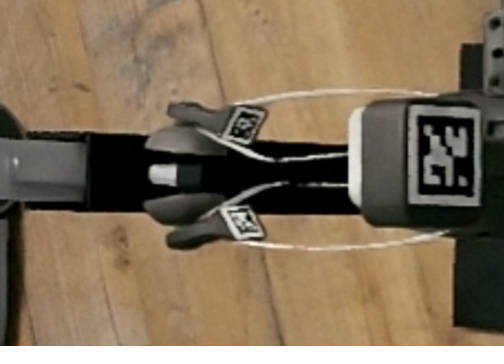

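Request:
{"method": "execute_actions", "body": {
  "actions": [
    {"r1":{"joints":{"lift_m":0.69,"gripper_m":0.08}}}
  ],
  "cameras": []
}}

Request:
{"method": "execute_actions", "body": {
  "actions": [
    {"r1":{"joints":{"arm_m":0.2}}}
  ],
  "cameras": []
}}

Request:
{"method": "execute_actions", "body": {
  "actions": [
    {"r1":{"base":{"translate_m":0.09},"joints":{"lift_m":0.55,"wrist_yaw_rad":1.8,"wrist_pitch_rad":-0.4,"gripper_m":0.02,"head_tilt_rad":-0.75}}}
  ],
  "cameras": []
}}

Request:
{"method": "execute_actions", "body": {
  "actions": [
    {"r1":{"joints":{"arm_m":0.38},"contact_limits":{"arm_m":15}}}
  ],
  "cameras": ["r1_head_camera","r2_head_camera","r2_nav_camera"]
}}

Scene clock: 282.13 s.
r1.base_odometry: x=-2.651 y=-0.607 heading=-0.280 (m, m, rad; r1's odometry frame)
r1.turned_by_wheels: +0.000 (rad since the last result)
r1.turned_by_imu: +0.001 (rad since the last result)
r1.base_tilt: forward=-1.0 right=+0.9 (deg)
r1.lidar_m: 1.04 3.52 1.93 1.64 1.63 1.84 1.58 1.58 1.78 0.66 3.09 1.42
r1.head_depth_mm: 2356 2475 2580 2168 1703 1399 1194 / 2768 2972 2885 2141 1723 - - / 2809 3193 2949 1924 - 1387 1171 / 2716 3035 1501 739 1632 1324 1165 / 2650 2978 2640 2028 1677 1377 1162 / 2560 2893 2875 2096 1660 1363 1159 / 2496 2772 2817 2090 1636 1358 1158
r1.base_status: not commanded
r1.joint_positions: lift_m=+0.690 arm_m=+0.277 wrist_yaw_rad=-0.003 wrist_pitch_rad=-0.017 wrist_roll_rad=+0.000 gripper_m=+0.080 head_pan_rad=-1.577 head_tilt_rad=-0.593
r1.joint_status: all done
r1.motor_effort: left_wheel=+3(2) right_wheel=-1(2) lift_m=+35(37) arm_m=+0(1) wrist_yaw_rad=+4(4) wrist_pitch_rad=+8(32) wrist_roll_rad=+0(0) gripper_m=+0(81) head_pan_rad=+4(4) head_tilt_rad=-5(3) (%)
r1.hand_pose: x=-0.0222 y=-0.6778 z=+0.8004 quat_wxyz=(+0.707, +0.005, -0.707, -0.007) (m; r1's base frame)
r1.wrist_depth_mm: - - 113 115 - - - / - - 115 117 - - - / - - 117 120 - - - / - 132 118 121 119 115 - / - 81 81 149 82 - - / - - 716 152 - - - / - - 550 156 - - -
r2.base_odometry: x=-3.543 y=-0.135 heading=+3.073 (m, m, rad; r2's odometry frame)
r2.turned_by_wheels: +0.000 (rad since the last result)
r2.turned_by_imu: -0.001 (rad since the last result)
r2.base_tilt: forward=+0.3 right=+0.6 (deg)
r2.lidar_m: 1.12 1.12 1.27 1.79 1.79 2.02 3.34 1.45 1.69 0.70 2.44 1.33
r2.head_depth_mm: 2927 3254 3125 2231 1731 1414 1199 / 2783 3179 3119 2241 1729 1405 1195 / 2727 3080 3074 2047 1734 1457 1154 / 1336 2856 993 818 1621 1394 1169 / 2561 2748 2900 2097 1690 1405 1191 / 2490 2774 2964 2225 1705 1405 1188 / 2462 2670 2894 2209 1700 1403 1192
r2.base_status: not commanded
r2.joint_positions: lift_m=+0.380 arm_m=+0.284 wrist_yaw_rad=+0.007 wrist_pitch_rad=-0.016 wrist_roll_rad=+0.003 gripper_m=-0.019 head_pan_rad=-1.563 head_tilt_rad=-0.655
r2.joint_status: not commanded
r2.motor_effort: left_wheel=+4(4) right_wheel=-5(5) lift_m=+26(26) arm_m=-5(5) wrist_yaw_rad=-9(9) wrist_pitch_rad=+5(5) wrist_roll_rad=-1(2) gripper_m=-20(21) head_pan_rad=-3(3) head_tilt_rad=+2(3) (%)
r2.hand_pose: x=-0.0195 y=-0.6851 z=+0.4908 quat_wxyz=(+0.706, +0.009, -0.708, -0.003) (m; r2's base frame)
r2.wrist_depth_mm: - - - 173 - - - / - - - 178 - - - / - - - 182 - - - / - - - 178 - - - / - - - 181 - - - / - - - 147 - - - / 896 884 836 194 871 852 841
pictures: none
No camera images: the call's "cameras" was empty. Leave "cameras" out to get every camera's image.

Scene clock: 283.90 s.
r1.base_odometry: x=-2.651 y=-0.607 heading=-0.280 (m, m, rad; r1's odometry frame)
r1.turned_by_wheels: +0.000 (rad since the last result)
r1.turned_by_imu: +0.000 (rad since the last result)
r1.base_tilt: forward=-1.1 right=+0.9 (deg)
r1.lidar_m: 1.04 3.52 1.93 1.64 1.63 1.84 1.58 1.58 1.78 0.66 3.10 1.41
r1.head_depth_mm: 2340 2443 2574 2165 1690 1401 1188 / 2754 2979 2835 2156 1724 - - / 2815 3244 3004 1941 1776 1296 1173 / 2700 3039 1506 759 1636 1315 1167 / 2613 2943 2618 2030 1666 1367 1161 / 2551 2908 2893 2096 1652 1360 1159 / 2531 2798 2856 2101 1641 1351 1156
r1.base_status: not commanded
r1.joint_positions: lift_m=+0.690 arm_m=+0.200 wrist_yaw_rad=-0.002 wrist_pitch_rad=-0.018 wrist_roll_rad=+0.000 gripper_m=+0.080 head_pan_rad=-1.577 head_tilt_rad=-0.593
r1.joint_status: all done
r1.motor_effort: left_wheel=+2(3) right_wheel=-1(1) lift_m=+36(36) arm_m=-3(1) wrist_yaw_rad=+2(4) wrist_pitch_rad=+8(9) wrist_roll_rad=+0(0) gripper_m=+1(0) head_pan_rad=+4(4) head_tilt_rad=-4(5) (%)
r1.hand_pose: x=-0.0220 y=-0.6010 z=+0.8003 quat_wxyz=(+0.707, +0.006, -0.707, -0.007) (m; r1's base frame)
r1.wrist_depth_mm: - - - 188 - - - / - - - 191 - - - / - - - 195 - - - / - - 225 198 205 - - / - - - 917 - - - / - - - 791 - - - / - - - 239 - - -
r2.base_odometry: x=-3.543 y=-0.135 heading=+3.073 (m, m, rad; r2's odometry frame)
r2.turned_by_wheels: +0.000 (rad since the last result)
r2.turned_by_imu: +0.000 (rad since the last result)
r2.base_tilt: forward=+0.2 right=+0.4 (deg)
r2.lidar_m: 1.12 1.12 1.26 1.79 1.79 2.03 3.35 1.45 1.69 0.71 2.44 1.33
r2.head_depth_mm: 2929 3298 3077 2214 1738 1417 1199 / 2810 3214 3089 2222 1713 1414 1205 / 2677 3107 3125 2040 1726 1437 1160 / 1332 2857 1041 820 1613 1383 1162 / 2535 2710 3005 2117 1696 1408 1190 / 2468 2734 2937 2160 1705 1411 1197 / 2418 2648 2840 2172 1707 1398 1195
r2.base_status: not commanded
r2.joint_positions: lift_m=+0.380 arm_m=+0.284 wrist_yaw_rad=+0.007 wrist_pitch_rad=-0.016 wrist_roll_rad=+0.003 gripper_m=-0.019 head_pan_rad=-1.563 head_tilt_rad=-0.655
r2.joint_status: not commanded
r2.motor_effort: left_wheel=+4(4) right_wheel=-5(5) lift_m=+26(26) arm_m=-5(5) wrist_yaw_rad=-9(9) wrist_pitch_rad=+4(4) wrist_roll_rad=-2(2) gripper_m=-21(21) head_pan_rad=-3(3) head_tilt_rad=+2(3) (%)
r2.hand_pose: x=-0.0195 y=-0.6851 z=+0.4908 quat_wxyz=(+0.706, +0.009, -0.708, -0.003) (m; r2's base frame)
r2.wrist_depth_mm: - - - 174 - - - / - - - 177 - - - / - - - 182 - - - / - - - 178 - - - / - - - 181 - - - / - - - 148 - - - / 883 894 837 193 845 868 834
pictures: none
No camera images: the call's "cameras" was empty. Leave "cameras" out to get every camera's image.

Scene clock: 286.23 s.
r1.base_odometry: x=-2.564 y=-0.632 heading=-0.280 (m, m, rad; r1's odometry frame)
r1.turned_by_wheels: +0.000 (rad since the last result)
r1.turned_by_imu: +0.000 (rad since the last result)
r1.base_tilt: forward=-1.1 right=+0.9 (deg)
r1.lidar_m: 0.95 3.58 1.97 1.66 1.66 1.88 1.67 1.66 1.88 0.67 3.07 1.33
r1.head_depth_mm: 2463 2645 2285 1801 1494 1290 1125 / 2862 2960 802 1807 1491 1299 1143 / 2812 2888 726 1143 1516 1260 1121 / 2770 1516 1814 1697 1529 1246 1107 / 2677 2881 2263 1779 1479 1221 1110 / 2632 2839 2193 1771 1472 1261 1108 / 2571 2811 2220 1765 1474 1273 1107
r1.base_status: done
r1.joint_positions: lift_m=+0.550 arm_m=+0.200 wrist_yaw_rad=+1.797 wrist_pitch_rad=-0.415 wrist_roll_rad=+0.000 gripper_m=+0.020 head_pan_rad=-1.577 head_tilt_rad=-0.740
r1.joint_status: all done
r1.motor_effort: left_wheel=+3(10) right_wheel=-2(4) lift_m=+35(35) arm_m=-3(4) wrist_yaw_rad=+3(4) wrist_pitch_rad=+7(7) wrist_roll_rad=+0(0) gripper_m=+0(80) head_pan_rad=+5(5) head_tilt_rad=-5(18) (%)
r1.hand_pose: x=+0.1977 y=-0.2949 z=+0.5635 quat_wxyz=(+0.545, +0.632, -0.316, +0.451) (m; r1's base frame)
r1.wrist_depth_mm: - - - - - - - / - - - - - - - / - - - - - - - / - - - - - - - / - - - - - - - / 876 891 895 881 858 871 881 / 756 757 718 745 717 746 742
r2.base_odometry: x=-3.543 y=-0.135 heading=+3.073 (m, m, rad; r2's odometry frame)
r2.turned_by_wheels: +0.000 (rad since the last result)
r2.turned_by_imu: -0.001 (rad since the last result)
r2.base_tilt: forward=+0.4 right=+0.5 (deg)
r2.lidar_m: 1.13 1.12 1.27 1.79 1.79 2.02 3.36 1.45 1.69 0.70 2.44 1.33
r2.head_depth_mm: 2897 3254 3138 2234 1734 1414 1194 / 2820 3132 3095 2134 1736 1409 1198 / 2715 2994 3151 1730 1673 1455 1155 / 2582 2827 1464 817 1618 1382 1169 / 2588 2895 2983 2113 1697 1413 1193 / 2504 2741 2969 2195 1714 1406 1186 / 2427 2708 2860 2184 1700 1397 1187
r2.base_status: not commanded
r2.joint_positions: lift_m=+0.380 arm_m=+0.284 wrist_yaw_rad=+0.007 wrist_pitch_rad=-0.016 wrist_roll_rad=+0.003 gripper_m=-0.019 head_pan_rad=-1.563 head_tilt_rad=-0.655
r2.joint_status: not commanded
r2.motor_effort: left_wheel=+4(4) right_wheel=-5(5) lift_m=+27(26) arm_m=-5(5) wrist_yaw_rad=-10(9) wrist_pitch_rad=+4(5) wrist_roll_rad=-1(2) gripper_m=-21(21) head_pan_rad=-3(3) head_tilt_rad=+2(3) (%)
r2.hand_pose: x=-0.0195 y=-0.6851 z=+0.4908 quat_wxyz=(+0.706, +0.009, -0.708, -0.003) (m; r2's base frame)
r2.wrist_depth_mm: - - - 173 524 - - / - - - 178 511 - - / - - - 182 - - - / - - - 179 - - - / - - - 181 - - - / - - - 147 - - - / 896 894 861 193 829 843 836
pictures: none
No camera images: the call's "cameras" was empty. Leave "cameras" out to get every camera's image.

Scene clock: 288.80 s.
r1.base_odometry: x=-2.564 y=-0.632 heading=-0.280 (m, m, rad; r1's odometry frame)
r1.turned_by_wheels: +0.000 (rad since the last result)
r1.turned_by_imu: +0.000 (rad since the last result)
r1.base_tilt: forward=-1.1 right=+1.0 (deg)
r1.lidar_m: 0.95 3.58 1.96 1.66 1.66 1.87 1.67 1.66 1.88 0.67 3.06 1.34
r1.head_depth_mm: 2486 2674 2312 1805 1509 1287 1126 / 2888 2971 802 1807 1498 1282 1123 / 2793 2888 725 1109 1227 1272 1112 / 2762 1517 1833 1701 1454 1270 1108 / 2684 2948 2210 1778 1448 1274 1105 / 2652 2848 2216 1770 1485 1273 1108 / 2589 2774 2212 1756 1476 1263 1109
r1.base_status: not commanded
r1.joint_positions: lift_m=+0.550 arm_m=+0.380 wrist_yaw_rad=+1.798 wrist_pitch_rad=-0.415 wrist_roll_rad=+0.000 gripper_m=+0.020 head_pan_rad=-1.577 head_tilt_rad=-0.740
r1.joint_status: all done
r1.motor_effort: left_wheel=+4(3) right_wheel=-2(2) lift_m=+35(35) arm_m=+4(0) wrist_yaw_rad=+2(3) wrist_pitch_rad=+7(7) wrist_roll_rad=+0(0) gripper_m=+0(0) head_pan_rad=+4(4) head_tilt_rad=-5(5) (%)
r1.contact_limits: arm_m 15 (drawing in: default 32, maximum 52; extending or still: default 44, maximum 71)
r1.hand_pose: x=+0.1977 y=-0.4743 z=+0.5635 quat_wxyz=(+0.545, +0.632, -0.316, +0.451) (m; r1's base frame)
r1.wrist_depth_mm: - - - - - - - / - - - - - - - / - - - - - - - / - - - - - - - / - - - - - - - / 840 861 874 865 884 868 886 / 769 770 727 761 733 755 730
r2.base_odometry: x=-3.543 y=-0.135 heading=+3.073 (m, m, rad; r2's odometry frame)
r2.turned_by_wheels: +0.000 (rad since the last result)
r2.turned_by_imu: -0.001 (rad since the last result)
r2.base_tilt: forward=+0.4 right=+0.5 (deg)
r2.lidar_m: 1.12 1.12 1.27 1.79 1.79 2.02 3.35 1.45 1.69 0.70 2.44 1.33
r2.head_depth_mm: 2923 3301 3118 2217 1722 1420 1202 / 2814 3218 3069 2143 1725 1417 1183 / 2678 3064 3084 1065 1674 1440 1155 / 2596 2873 1455 819 1626 1390 1168 / 2592 2856 3036 2126 1719 1403 1190 / 2470 2760 2925 2181 1713 1406 1188 / 2423 2633 2877 2203 1711 1397 1187
r2.base_status: not commanded
r2.joint_positions: lift_m=+0.380 arm_m=+0.284 wrist_yaw_rad=+0.007 wrist_pitch_rad=-0.016 wrist_roll_rad=+0.003 gripper_m=-0.019 head_pan_rad=-1.563 head_tilt_rad=-0.655
r2.joint_status: not commanded
r2.motor_effort: left_wheel=+4(4) right_wheel=-5(5) lift_m=+26(26) arm_m=-5(5) wrist_yaw_rad=-9(9) wrist_pitch_rad=+4(4) wrist_roll_rad=-2(2) gripper_m=-21(21) head_pan_rad=-3(3) head_tilt_rad=+3(3) (%)
r2.hand_pose: x=-0.0195 y=-0.6851 z=+0.4908 quat_wxyz=(+0.706, +0.009, -0.708, -0.003) (m; r2's base frame)
r2.wrist_depth_mm: - - - 173 319 - - / - - - 177 - 367 - / - - - 183 - - - / - - - 178 - - - / - - - 181 - - - / - - - 148 - - - / 890 897 856 193 820 842 836
pictures: r1_head_camera (sideways: a quarter turn clockwise sets it upright), r2_head_camera (sideways: a quarter turn clockwise sets it upright), r2_nav_camera (sideways: a quarter turn counterclockwise sets it upright)
Images, in order (width x height): r1_head_camera 896x504, r2_head_camera 896x504, r2_nav_camera 672x504.

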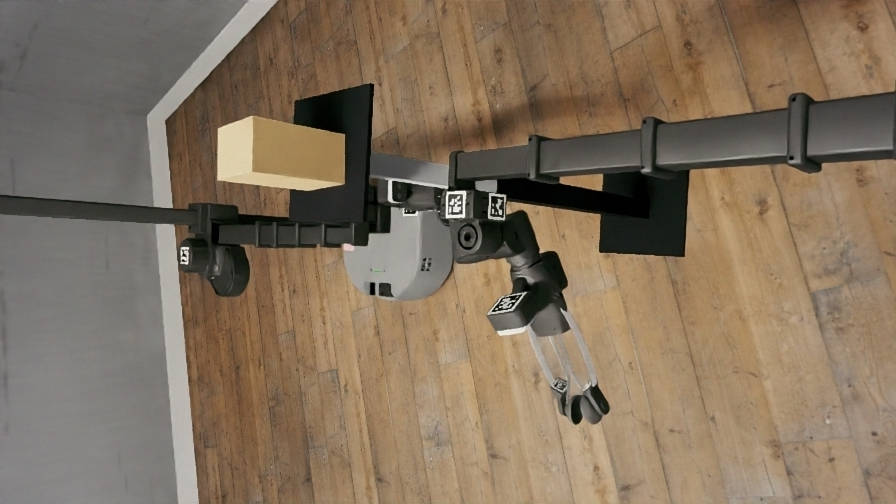

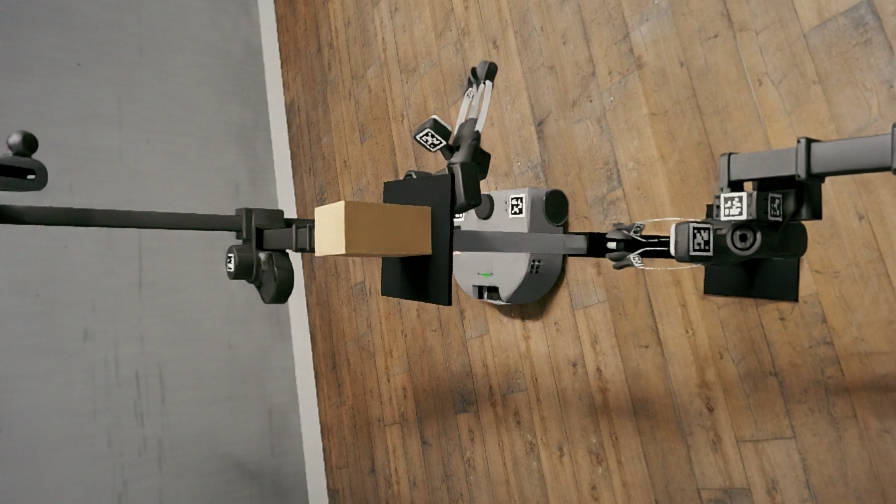

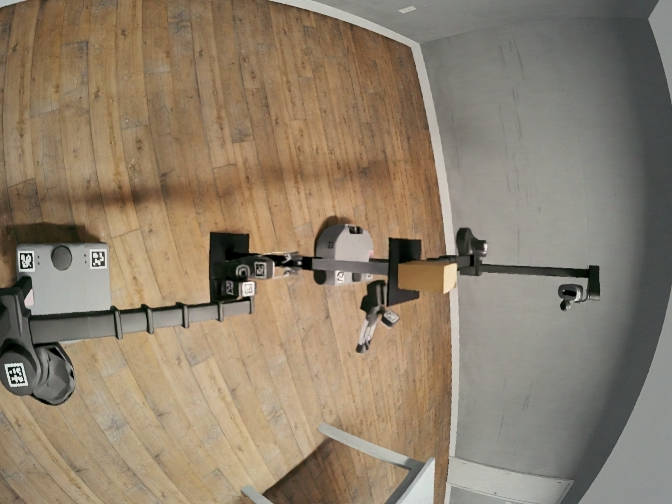

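Request:
{"method": "execute_actions", "body": {
  "actions": [
    {"r1":{"joints":{"arm_m":0.485,"lift_m":0.58},"contact_limits":{"arm_m":13}}}
  ],
  "cameras": ["r1_head_camera","r2_head_camera"]
}}

Scene clock: 293.63 s.
r1.base_odometry: x=-2.564 y=-0.632 heading=-0.280 (m, m, rad; r1's odometry frame)
r1.turned_by_wheels: +0.000 (rad since the last result)
r1.turned_by_imu: +0.001 (rad since the last result)
r1.base_tilt: forward=-1.1 right=+0.9 (deg)
r1.lidar_m: 0.95 3.60 1.97 1.66 1.66 1.88 1.67 1.66 1.88 0.67 3.07 1.33
r1.head_depth_mm: 2498 2635 2270 1800 1505 1293 1121 / 2859 2961 802 1821 1511 1318 1152 / 2832 2887 718 1123 1235 1270 1124 / 2788 1512 1820 1692 1487 1270 1114 / 2695 2895 2230 1780 1487 1278 1107 / 2597 2845 2219 1771 1478 1255 1106 / 2556 2804 2195 1777 1473 1260 1109
r1.base_status: not commanded
r1.joint_positions: lift_m=+0.580 arm_m=+0.485 wrist_yaw_rad=+1.798 wrist_pitch_rad=-0.415 wrist_roll_rad=+0.000 gripper_m=+0.020 head_pan_rad=-1.577 head_tilt_rad=-0.740
r1.joint_status: all done
r1.motor_effort: left_wheel=+3(4) right_wheel=-2(2) lift_m=+46(51) arm_m=+4(8) wrist_yaw_rad=+2(3) wrist_pitch_rad=+7(7) wrist_roll_rad=+0(0) gripper_m=+0(0) head_pan_rad=+5(4) head_tilt_rad=-4(3) (%)
r1.contact_limits: arm_m 13 (drawing in: default 32, maximum 52; extending or still: default 44, maximum 71)
r1.hand_pose: x=+0.1976 y=-0.5793 z=+0.5931 quat_wxyz=(+0.545, +0.632, -0.316, +0.451) (m; r1's base frame)
r1.wrist_depth_mm: - - - - - - - / - - - - - - - / - - - - - - - / - - - - - - - / - - - - - - - / 906 913 938 918 880 879 924 / 776 806 761 782 770 771 779
r2.base_odometry: x=-3.543 y=-0.135 heading=+3.073 (m, m, rad; r2's odometry frame)
r2.turned_by_wheels: +0.000 (rad since the last result)
r2.turned_by_imu: -0.001 (rad since the last result)
r2.base_tilt: forward=+0.3 right=+0.4 (deg)
r2.lidar_m: 1.12 1.12 1.27 1.79 1.79 2.02 3.36 1.45 1.69 0.71 2.44 1.34
r2.head_depth_mm: 2921 3321 3054 2213 1738 1422 1199 / 2842 3151 3110 2122 1737 1418 1190 / 2698 3048 3092 895 1680 1466 1149 / 2582 2832 1402 820 1638 1375 1158 / 2539 2858 3007 2098 1727 1406 1191 / 2510 2820 2939 2217 1722 1408 1195 / 2427 2679 2899 2198 1732 1396 1184
r2.base_status: not commanded
r2.joint_positions: lift_m=+0.380 arm_m=+0.284 wrist_yaw_rad=+0.007 wrist_pitch_rad=-0.016 wrist_roll_rad=+0.003 gripper_m=-0.019 head_pan_rad=-1.563 head_tilt_rad=-0.655
r2.joint_status: not commanded
r2.motor_effort: left_wheel=+4(4) right_wheel=-5(5) lift_m=+26(26) arm_m=-5(5) wrist_yaw_rad=-9(9) wrist_pitch_rad=+4(4) wrist_roll_rad=-1(2) gripper_m=-21(21) head_pan_rad=-3(3) head_tilt_rad=+2(2) (%)
r2.hand_pose: x=-0.0195 y=-0.6851 z=+0.4908 quat_wxyz=(+0.706, +0.009, -0.708, -0.003) (m; r2's base frame)
r2.wrist_depth_mm: - - - 174 - 230 257 / - - - 178 - - - / - - - 182 - - - / - - - 178 - - - / - - - 182 - - - / - - - 148 - - - / 888 866 859 194 825 851 841
pictures: r1_head_camera (sideways: a quarter turn clockwise sets it upright), r2_head_camera (sideways: a quarter turn clockwise sets it upright)
Images, in order (width x height): r1_head_camera 896x504, r2_head_camera 896x504.

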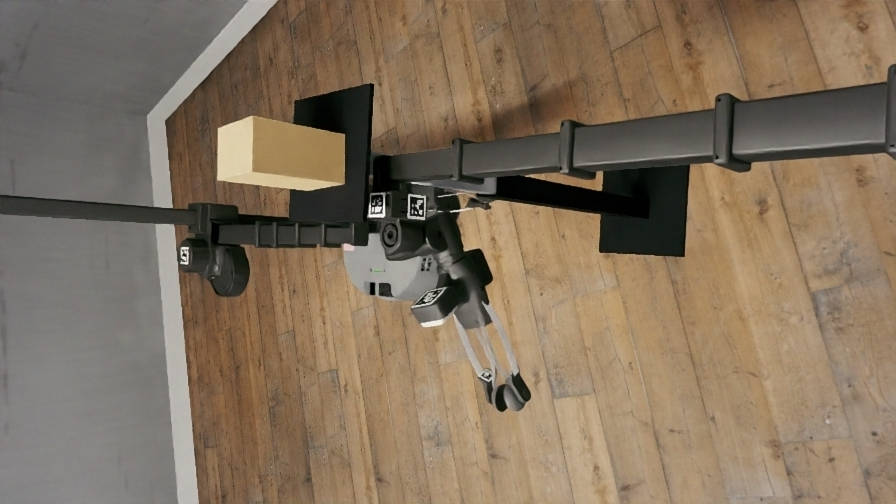

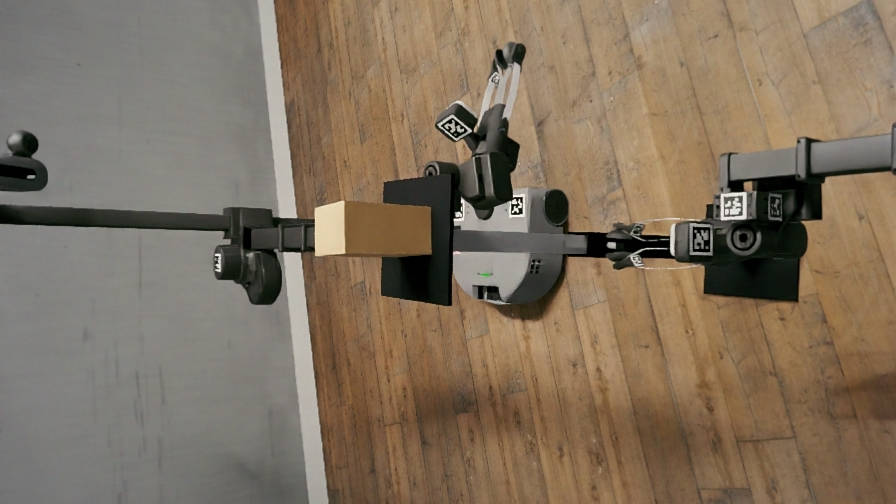

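Step up to find contact.

Request:
{"method": "execute_actions", "body": {
  "actions": [
    {"r1":{"joints":{"lift_m":0.605}}}
  ],
  "cameras": []
}}

Request:
{"method": "execute_actions", "body": {
  "actions": [
    {"r1":{"joints":{"lift_m":0.612}}}
  ],
  "cameras": ["r1_head_camera"]
}}

Scene clock: 301.57 s.
r1.base_odometry: x=-2.564 y=-0.632 heading=-0.280 (m, m, rad; r1's odometry frame)
r1.turned_by_wheels: +0.000 (rad since the last result)
r1.turned_by_imu: +0.001 (rad since the last result)
r1.base_tilt: forward=-1.1 right=+1.0 (deg)
r1.lidar_m: 0.95 3.59 1.96 1.66 1.66 1.88 1.67 1.66 1.88 0.67 3.07 1.34
r1.head_depth_mm: 2493 2664 2263 1819 1508 1279 1124 / 2903 2926 804 1811 1493 1321 - / 2823 2897 717 1064 1264 1270 1113 / 2814 1520 1814 1685 1487 1271 1117 / 2701 2939 2225 1731 1481 1269 1111 / 2623 2846 2210 1837 1476 1277 1102 / 2559 2820 2184 1759 1475 1262 1102
r1.base_status: not commanded
r1.joint_positions: lift_m=+0.605 arm_m=+0.485 wrist_yaw_rad=+1.798 wrist_pitch_rad=-0.415 wrist_roll_rad=+0.000 gripper_m=+0.020 head_pan_rad=-1.577 head_tilt_rad=-0.740
r1.joint_status: all done
r1.motor_effort: left_wheel=+3(3) right_wheel=-2(2) lift_m=+46(48) arm_m=+4(4) wrist_yaw_rad=+2(2) wrist_pitch_rad=+7(7) wrist_roll_rad=+0(0) gripper_m=+0(0) head_pan_rad=+4(5) head_tilt_rad=-5(5) (%)
r1.hand_pose: x=+0.1976 y=-0.5793 z=+0.6181 quat_wxyz=(+0.545, +0.632, -0.316, +0.451) (m; r1's base frame)
r1.wrist_depth_mm: - - - - - - - / - - - - - - - / - - - - - - - / - - - - - - - / - - - - - - - / 956 959 961 921 914 938 909 / 801 805 768 811 795 801 808
r2.base_odometry: x=-3.543 y=-0.135 heading=+3.073 (m, m, rad; r2's odometry frame)
r2.turned_by_wheels: +0.000 (rad since the last result)
r2.turned_by_imu: -0.001 (rad since the last result)
r2.base_tilt: forward=+0.2 right=+0.4 (deg)
r2.lidar_m: 1.12 1.12 1.26 1.79 1.79 2.02 3.34 1.46 1.68 0.71 2.44 1.33
r2.head_depth_mm: 2895 3264 3092 2259 1724 1416 1196 / 2829 3196 3125 2132 1732 1407 1191 / 2746 3048 3067 873 1675 1447 1159 / 2579 2802 1407 820 1633 1374 1167 / 2587 2824 3036 2140 1724 1401 1191 / 2504 2699 2933 2214 1715 1396 1185 / 2415 2667 2849 2185 1699 1401 1194
r2.base_status: not commanded
r2.joint_positions: lift_m=+0.380 arm_m=+0.284 wrist_yaw_rad=+0.007 wrist_pitch_rad=-0.016 wrist_roll_rad=+0.003 gripper_m=-0.019 head_pan_rad=-1.563 head_tilt_rad=-0.655
r2.joint_status: not commanded
r2.motor_effort: left_wheel=+4(4) right_wheel=-5(5) lift_m=+26(26) arm_m=-5(5) wrist_yaw_rad=-10(9) wrist_pitch_rad=+4(5) wrist_roll_rad=-2(2) gripper_m=-20(20) head_pan_rad=-3(3) head_tilt_rad=+2(3) (%)
r2.hand_pose: x=-0.0195 y=-0.6851 z=+0.4908 quat_wxyz=(+0.706, +0.009, -0.708, -0.003) (m; r2's base frame)
r2.wrist_depth_mm: - - - 174 - - 302 / - - - 178 - - - / - - - 182 - - - / - - - 178 - - - / - - - 182 - - - / - - - 148 - - - / 880 888 863 193 805 839 843
pictures: none
No camera images: the call's "cameras" was empty. Leave "cameras" out to get every camera's image.

Scene clock: 302.23 s.
r1.base_odometry: x=-2.564 y=-0.632 heading=-0.280 (m, m, rad; r1's odometry frame)
r1.turned_by_wheels: +0.000 (rad since the last result)
r1.turned_by_imu: +0.000 (rad since the last result)
r1.base_tilt: forward=-1.1 right=+0.9 (deg)
r1.lidar_m: 0.95 3.57 1.96 1.66 1.66 1.88 1.66 1.66 1.88 0.67 3.07 1.33
r1.head_depth_mm: 2514 2633 2268 1825 1507 1277 1119 / 2886 2917 805 1791 1500 1314 - / 2828 2951 717 1041 1283 1273 1119 / 2730 1519 1835 1687 1485 1273 1113 / 2687 2926 2199 1707 1475 1272 1113 / 2617 2811 2193 1825 1474 1262 1106 / 2578 2768 2226 1780 1470 1267 1103
r1.base_status: not commanded
r1.joint_positions: lift_m=+0.612 arm_m=+0.485 wrist_yaw_rad=+1.798 wrist_pitch_rad=-0.415 wrist_roll_rad=+0.000 gripper_m=+0.020 head_pan_rad=-1.577 head_tilt_rad=-0.740
r1.joint_status: all done
r1.motor_effort: left_wheel=+3(3) right_wheel=-2(2) lift_m=+46(48) arm_m=+4(4) wrist_yaw_rad=+2(3) wrist_pitch_rad=+7(7) wrist_roll_rad=+0(0) gripper_m=+0(0) head_pan_rad=+4(5) head_tilt_rad=-3(4) (%)
r1.hand_pose: x=+0.1976 y=-0.5793 z=+0.6251 quat_wxyz=(+0.545, +0.632, -0.316, +0.451) (m; r1's base frame)
r1.wrist_depth_mm: - - - - - - - / - - - - - - - / - - - - - - - / - - - - - - - / - - - - - - - / 948 983 - 961 934 926 976 / 845 824 810 819 788 823 806
r2.base_odometry: x=-3.543 y=-0.135 heading=+3.073 (m, m, rad; r2's odometry frame)
r2.turned_by_wheels: +0.000 (rad since the last result)
r2.turned_by_imu: +0.000 (rad since the last result)
r2.base_tilt: forward=+0.3 right=+0.5 (deg)
r2.lidar_m: 1.12 1.12 1.27 1.79 1.79 2.02 3.35 1.45 1.68 0.70 2.45 1.33
r2.head_depth_mm: 2926 3333 3147 2217 1721 1426 1194 / 2791 3146 3087 1969 1732 1415 1195 / 2692 3026 3098 870 1667 1455 1160 / 2628 1480 1299 817 1619 1385 1170 / 2559 2859 3050 2137 1713 1402 1186 / 2489 2787 2932 2169 1691 1405 1188 / 2429 2685 2864 2163 1700 1397 1193
r2.base_status: not commanded
r2.joint_positions: lift_m=+0.380 arm_m=+0.284 wrist_yaw_rad=+0.007 wrist_pitch_rad=-0.016 wrist_roll_rad=+0.003 gripper_m=-0.019 head_pan_rad=-1.563 head_tilt_rad=-0.655
r2.joint_status: not commanded
r2.motor_effort: left_wheel=+4(4) right_wheel=-5(5) lift_m=+27(26) arm_m=-5(5) wrist_yaw_rad=-10(9) wrist_pitch_rad=+4(4) wrist_roll_rad=-2(2) gripper_m=-21(21) head_pan_rad=-3(3) head_tilt_rad=+2(2) (%)
r2.hand_pose: x=-0.0195 y=-0.6851 z=+0.4908 quat_wxyz=(+0.706, +0.009, -0.708, -0.003) (m; r2's base frame)
r2.wrist_depth_mm: - - - 173 - - 303 / - - - 178 - - - / - - - 182 - - - / - - - 178 - - - / - - - 182 - - - / - - - 147 - - - / 876 886 850 192 813 855 849
pictures: r1_head_camera (sideways: a quarter turn clockwise sets it upright)
Images, in order (width x height): r1_head_camera 896x504.

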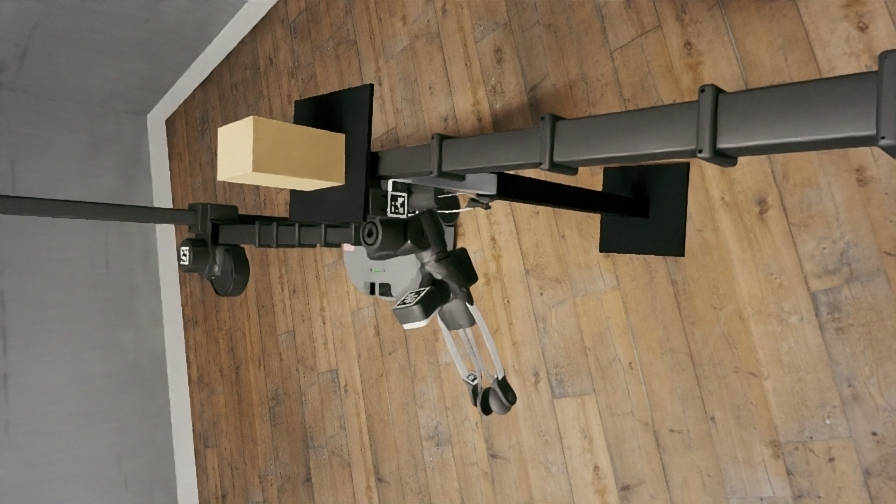

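Request:
{"method": "execute_actions", "body": {
  "actions": [
    {"r1":{"joints":{"lift_m":0.617}}}
  ],
  "cameras": []
}}

Scene clock: 307.97 s.
r1.base_odometry: x=-2.564 y=-0.632 heading=-0.280 (m, m, rad; r1's odometry frame)
r1.turned_by_wheels: +0.000 (rad since the last result)
r1.turned_by_imu: +0.001 (rad since the last result)
r1.base_tilt: forward=-1.2 right=+1.0 (deg)
r1.lidar_m: 0.95 3.56 1.97 1.66 1.66 1.88 1.66 1.66 1.88 0.67 3.06 1.33
r1.head_depth_mm: 2517 2621 2266 1819 1505 1283 1123 / 2873 2922 799 1808 1494 1317 - / 2815 2900 713 1046 1338 1280 1120 / 2777 1519 1830 1696 1488 1273 1115 / 2704 2927 2251 1736 1482 1269 1108 / 2625 2827 2205 1816 1476 1265 1106 / 2546 2777 2212 1767 1482 1270 1105
r1.base_status: not commanded
r1.joint_positions: lift_m=+0.616 arm_m=+0.485 wrist_yaw_rad=+1.798 wrist_pitch_rad=-0.415 wrist_roll_rad=+0.000 gripper_m=+0.020 head_pan_rad=-1.577 head_tilt_rad=-0.741
r1.joint_status: all done
r1.motor_effort: left_wheel=+2(3) right_wheel=-1(2) lift_m=+57(60) arm_m=+4(4) wrist_yaw_rad=+3(3) wrist_pitch_rad=+7(7) wrist_roll_rad=+0(0) gripper_m=+0(0) head_pan_rad=+4(5) head_tilt_rad=-5(4) (%)
r1.hand_pose: x=+0.1976 y=-0.5793 z=+0.6297 quat_wxyz=(+0.545, +0.632, -0.316, +0.451) (m; r1's base frame)
r1.wrist_depth_mm: - - - - - - - / - - - - - - - / - - - - - - - / - - - - - - - / - - - - - - - / 970 952 - 941 931 932 954 / 830 824 803 833 798 824 817
r2.base_odometry: x=-3.543 y=-0.135 heading=+3.073 (m, m, rad; r2's odometry frame)
r2.turned_by_wheels: +0.000 (rad since the last result)
r2.turned_by_imu: -0.001 (rad since the last result)
r2.base_tilt: forward=+0.4 right=+0.4 (deg)
r2.lidar_m: 1.12 1.12 1.26 1.79 1.79 2.02 3.37 1.45 1.69 0.71 2.44 1.33
r2.head_depth_mm: 2920 3315 3067 2221 1718 1414 1190 / 2835 3097 3110 1984 1743 1418 1199 / 2743 2988 3058 858 1677 1451 1156 / 2590 1471 1277 818 1629 1380 1166 / 2571 2894 3019 2143 1720 1408 1189 / 2473 2765 2943 2184 1706 1399 1193 / 2417 2674 2858 2199 1712 1402 1186
r2.base_status: not commanded
r2.joint_positions: lift_m=+0.380 arm_m=+0.284 wrist_yaw_rad=+0.007 wrist_pitch_rad=-0.016 wrist_roll_rad=+0.003 gripper_m=-0.019 head_pan_rad=-1.563 head_tilt_rad=-0.655
r2.joint_status: not commanded
r2.motor_effort: left_wheel=+4(4) right_wheel=-5(5) lift_m=+26(26) arm_m=-5(5) wrist_yaw_rad=-9(9) wrist_pitch_rad=+4(4) wrist_roll_rad=-2(1) gripper_m=-20(21) head_pan_rad=-3(3) head_tilt_rad=+2(2) (%)
r2.hand_pose: x=-0.0195 y=-0.6851 z=+0.4908 quat_wxyz=(+0.706, +0.009, -0.708, -0.003) (m; r2's base frame)
r2.wrist_depth_mm: - - - 174 - - 305 / - - - 177 - - - / - - - 183 - - - / - - - 178 - - - / - - - 181 - - - / - - - 147 - - - / 881 884 834 193 808 833 853
pictures: none
No camera images: the call's "cameras" was empty. Leave "cameras" out to get every camera's image.


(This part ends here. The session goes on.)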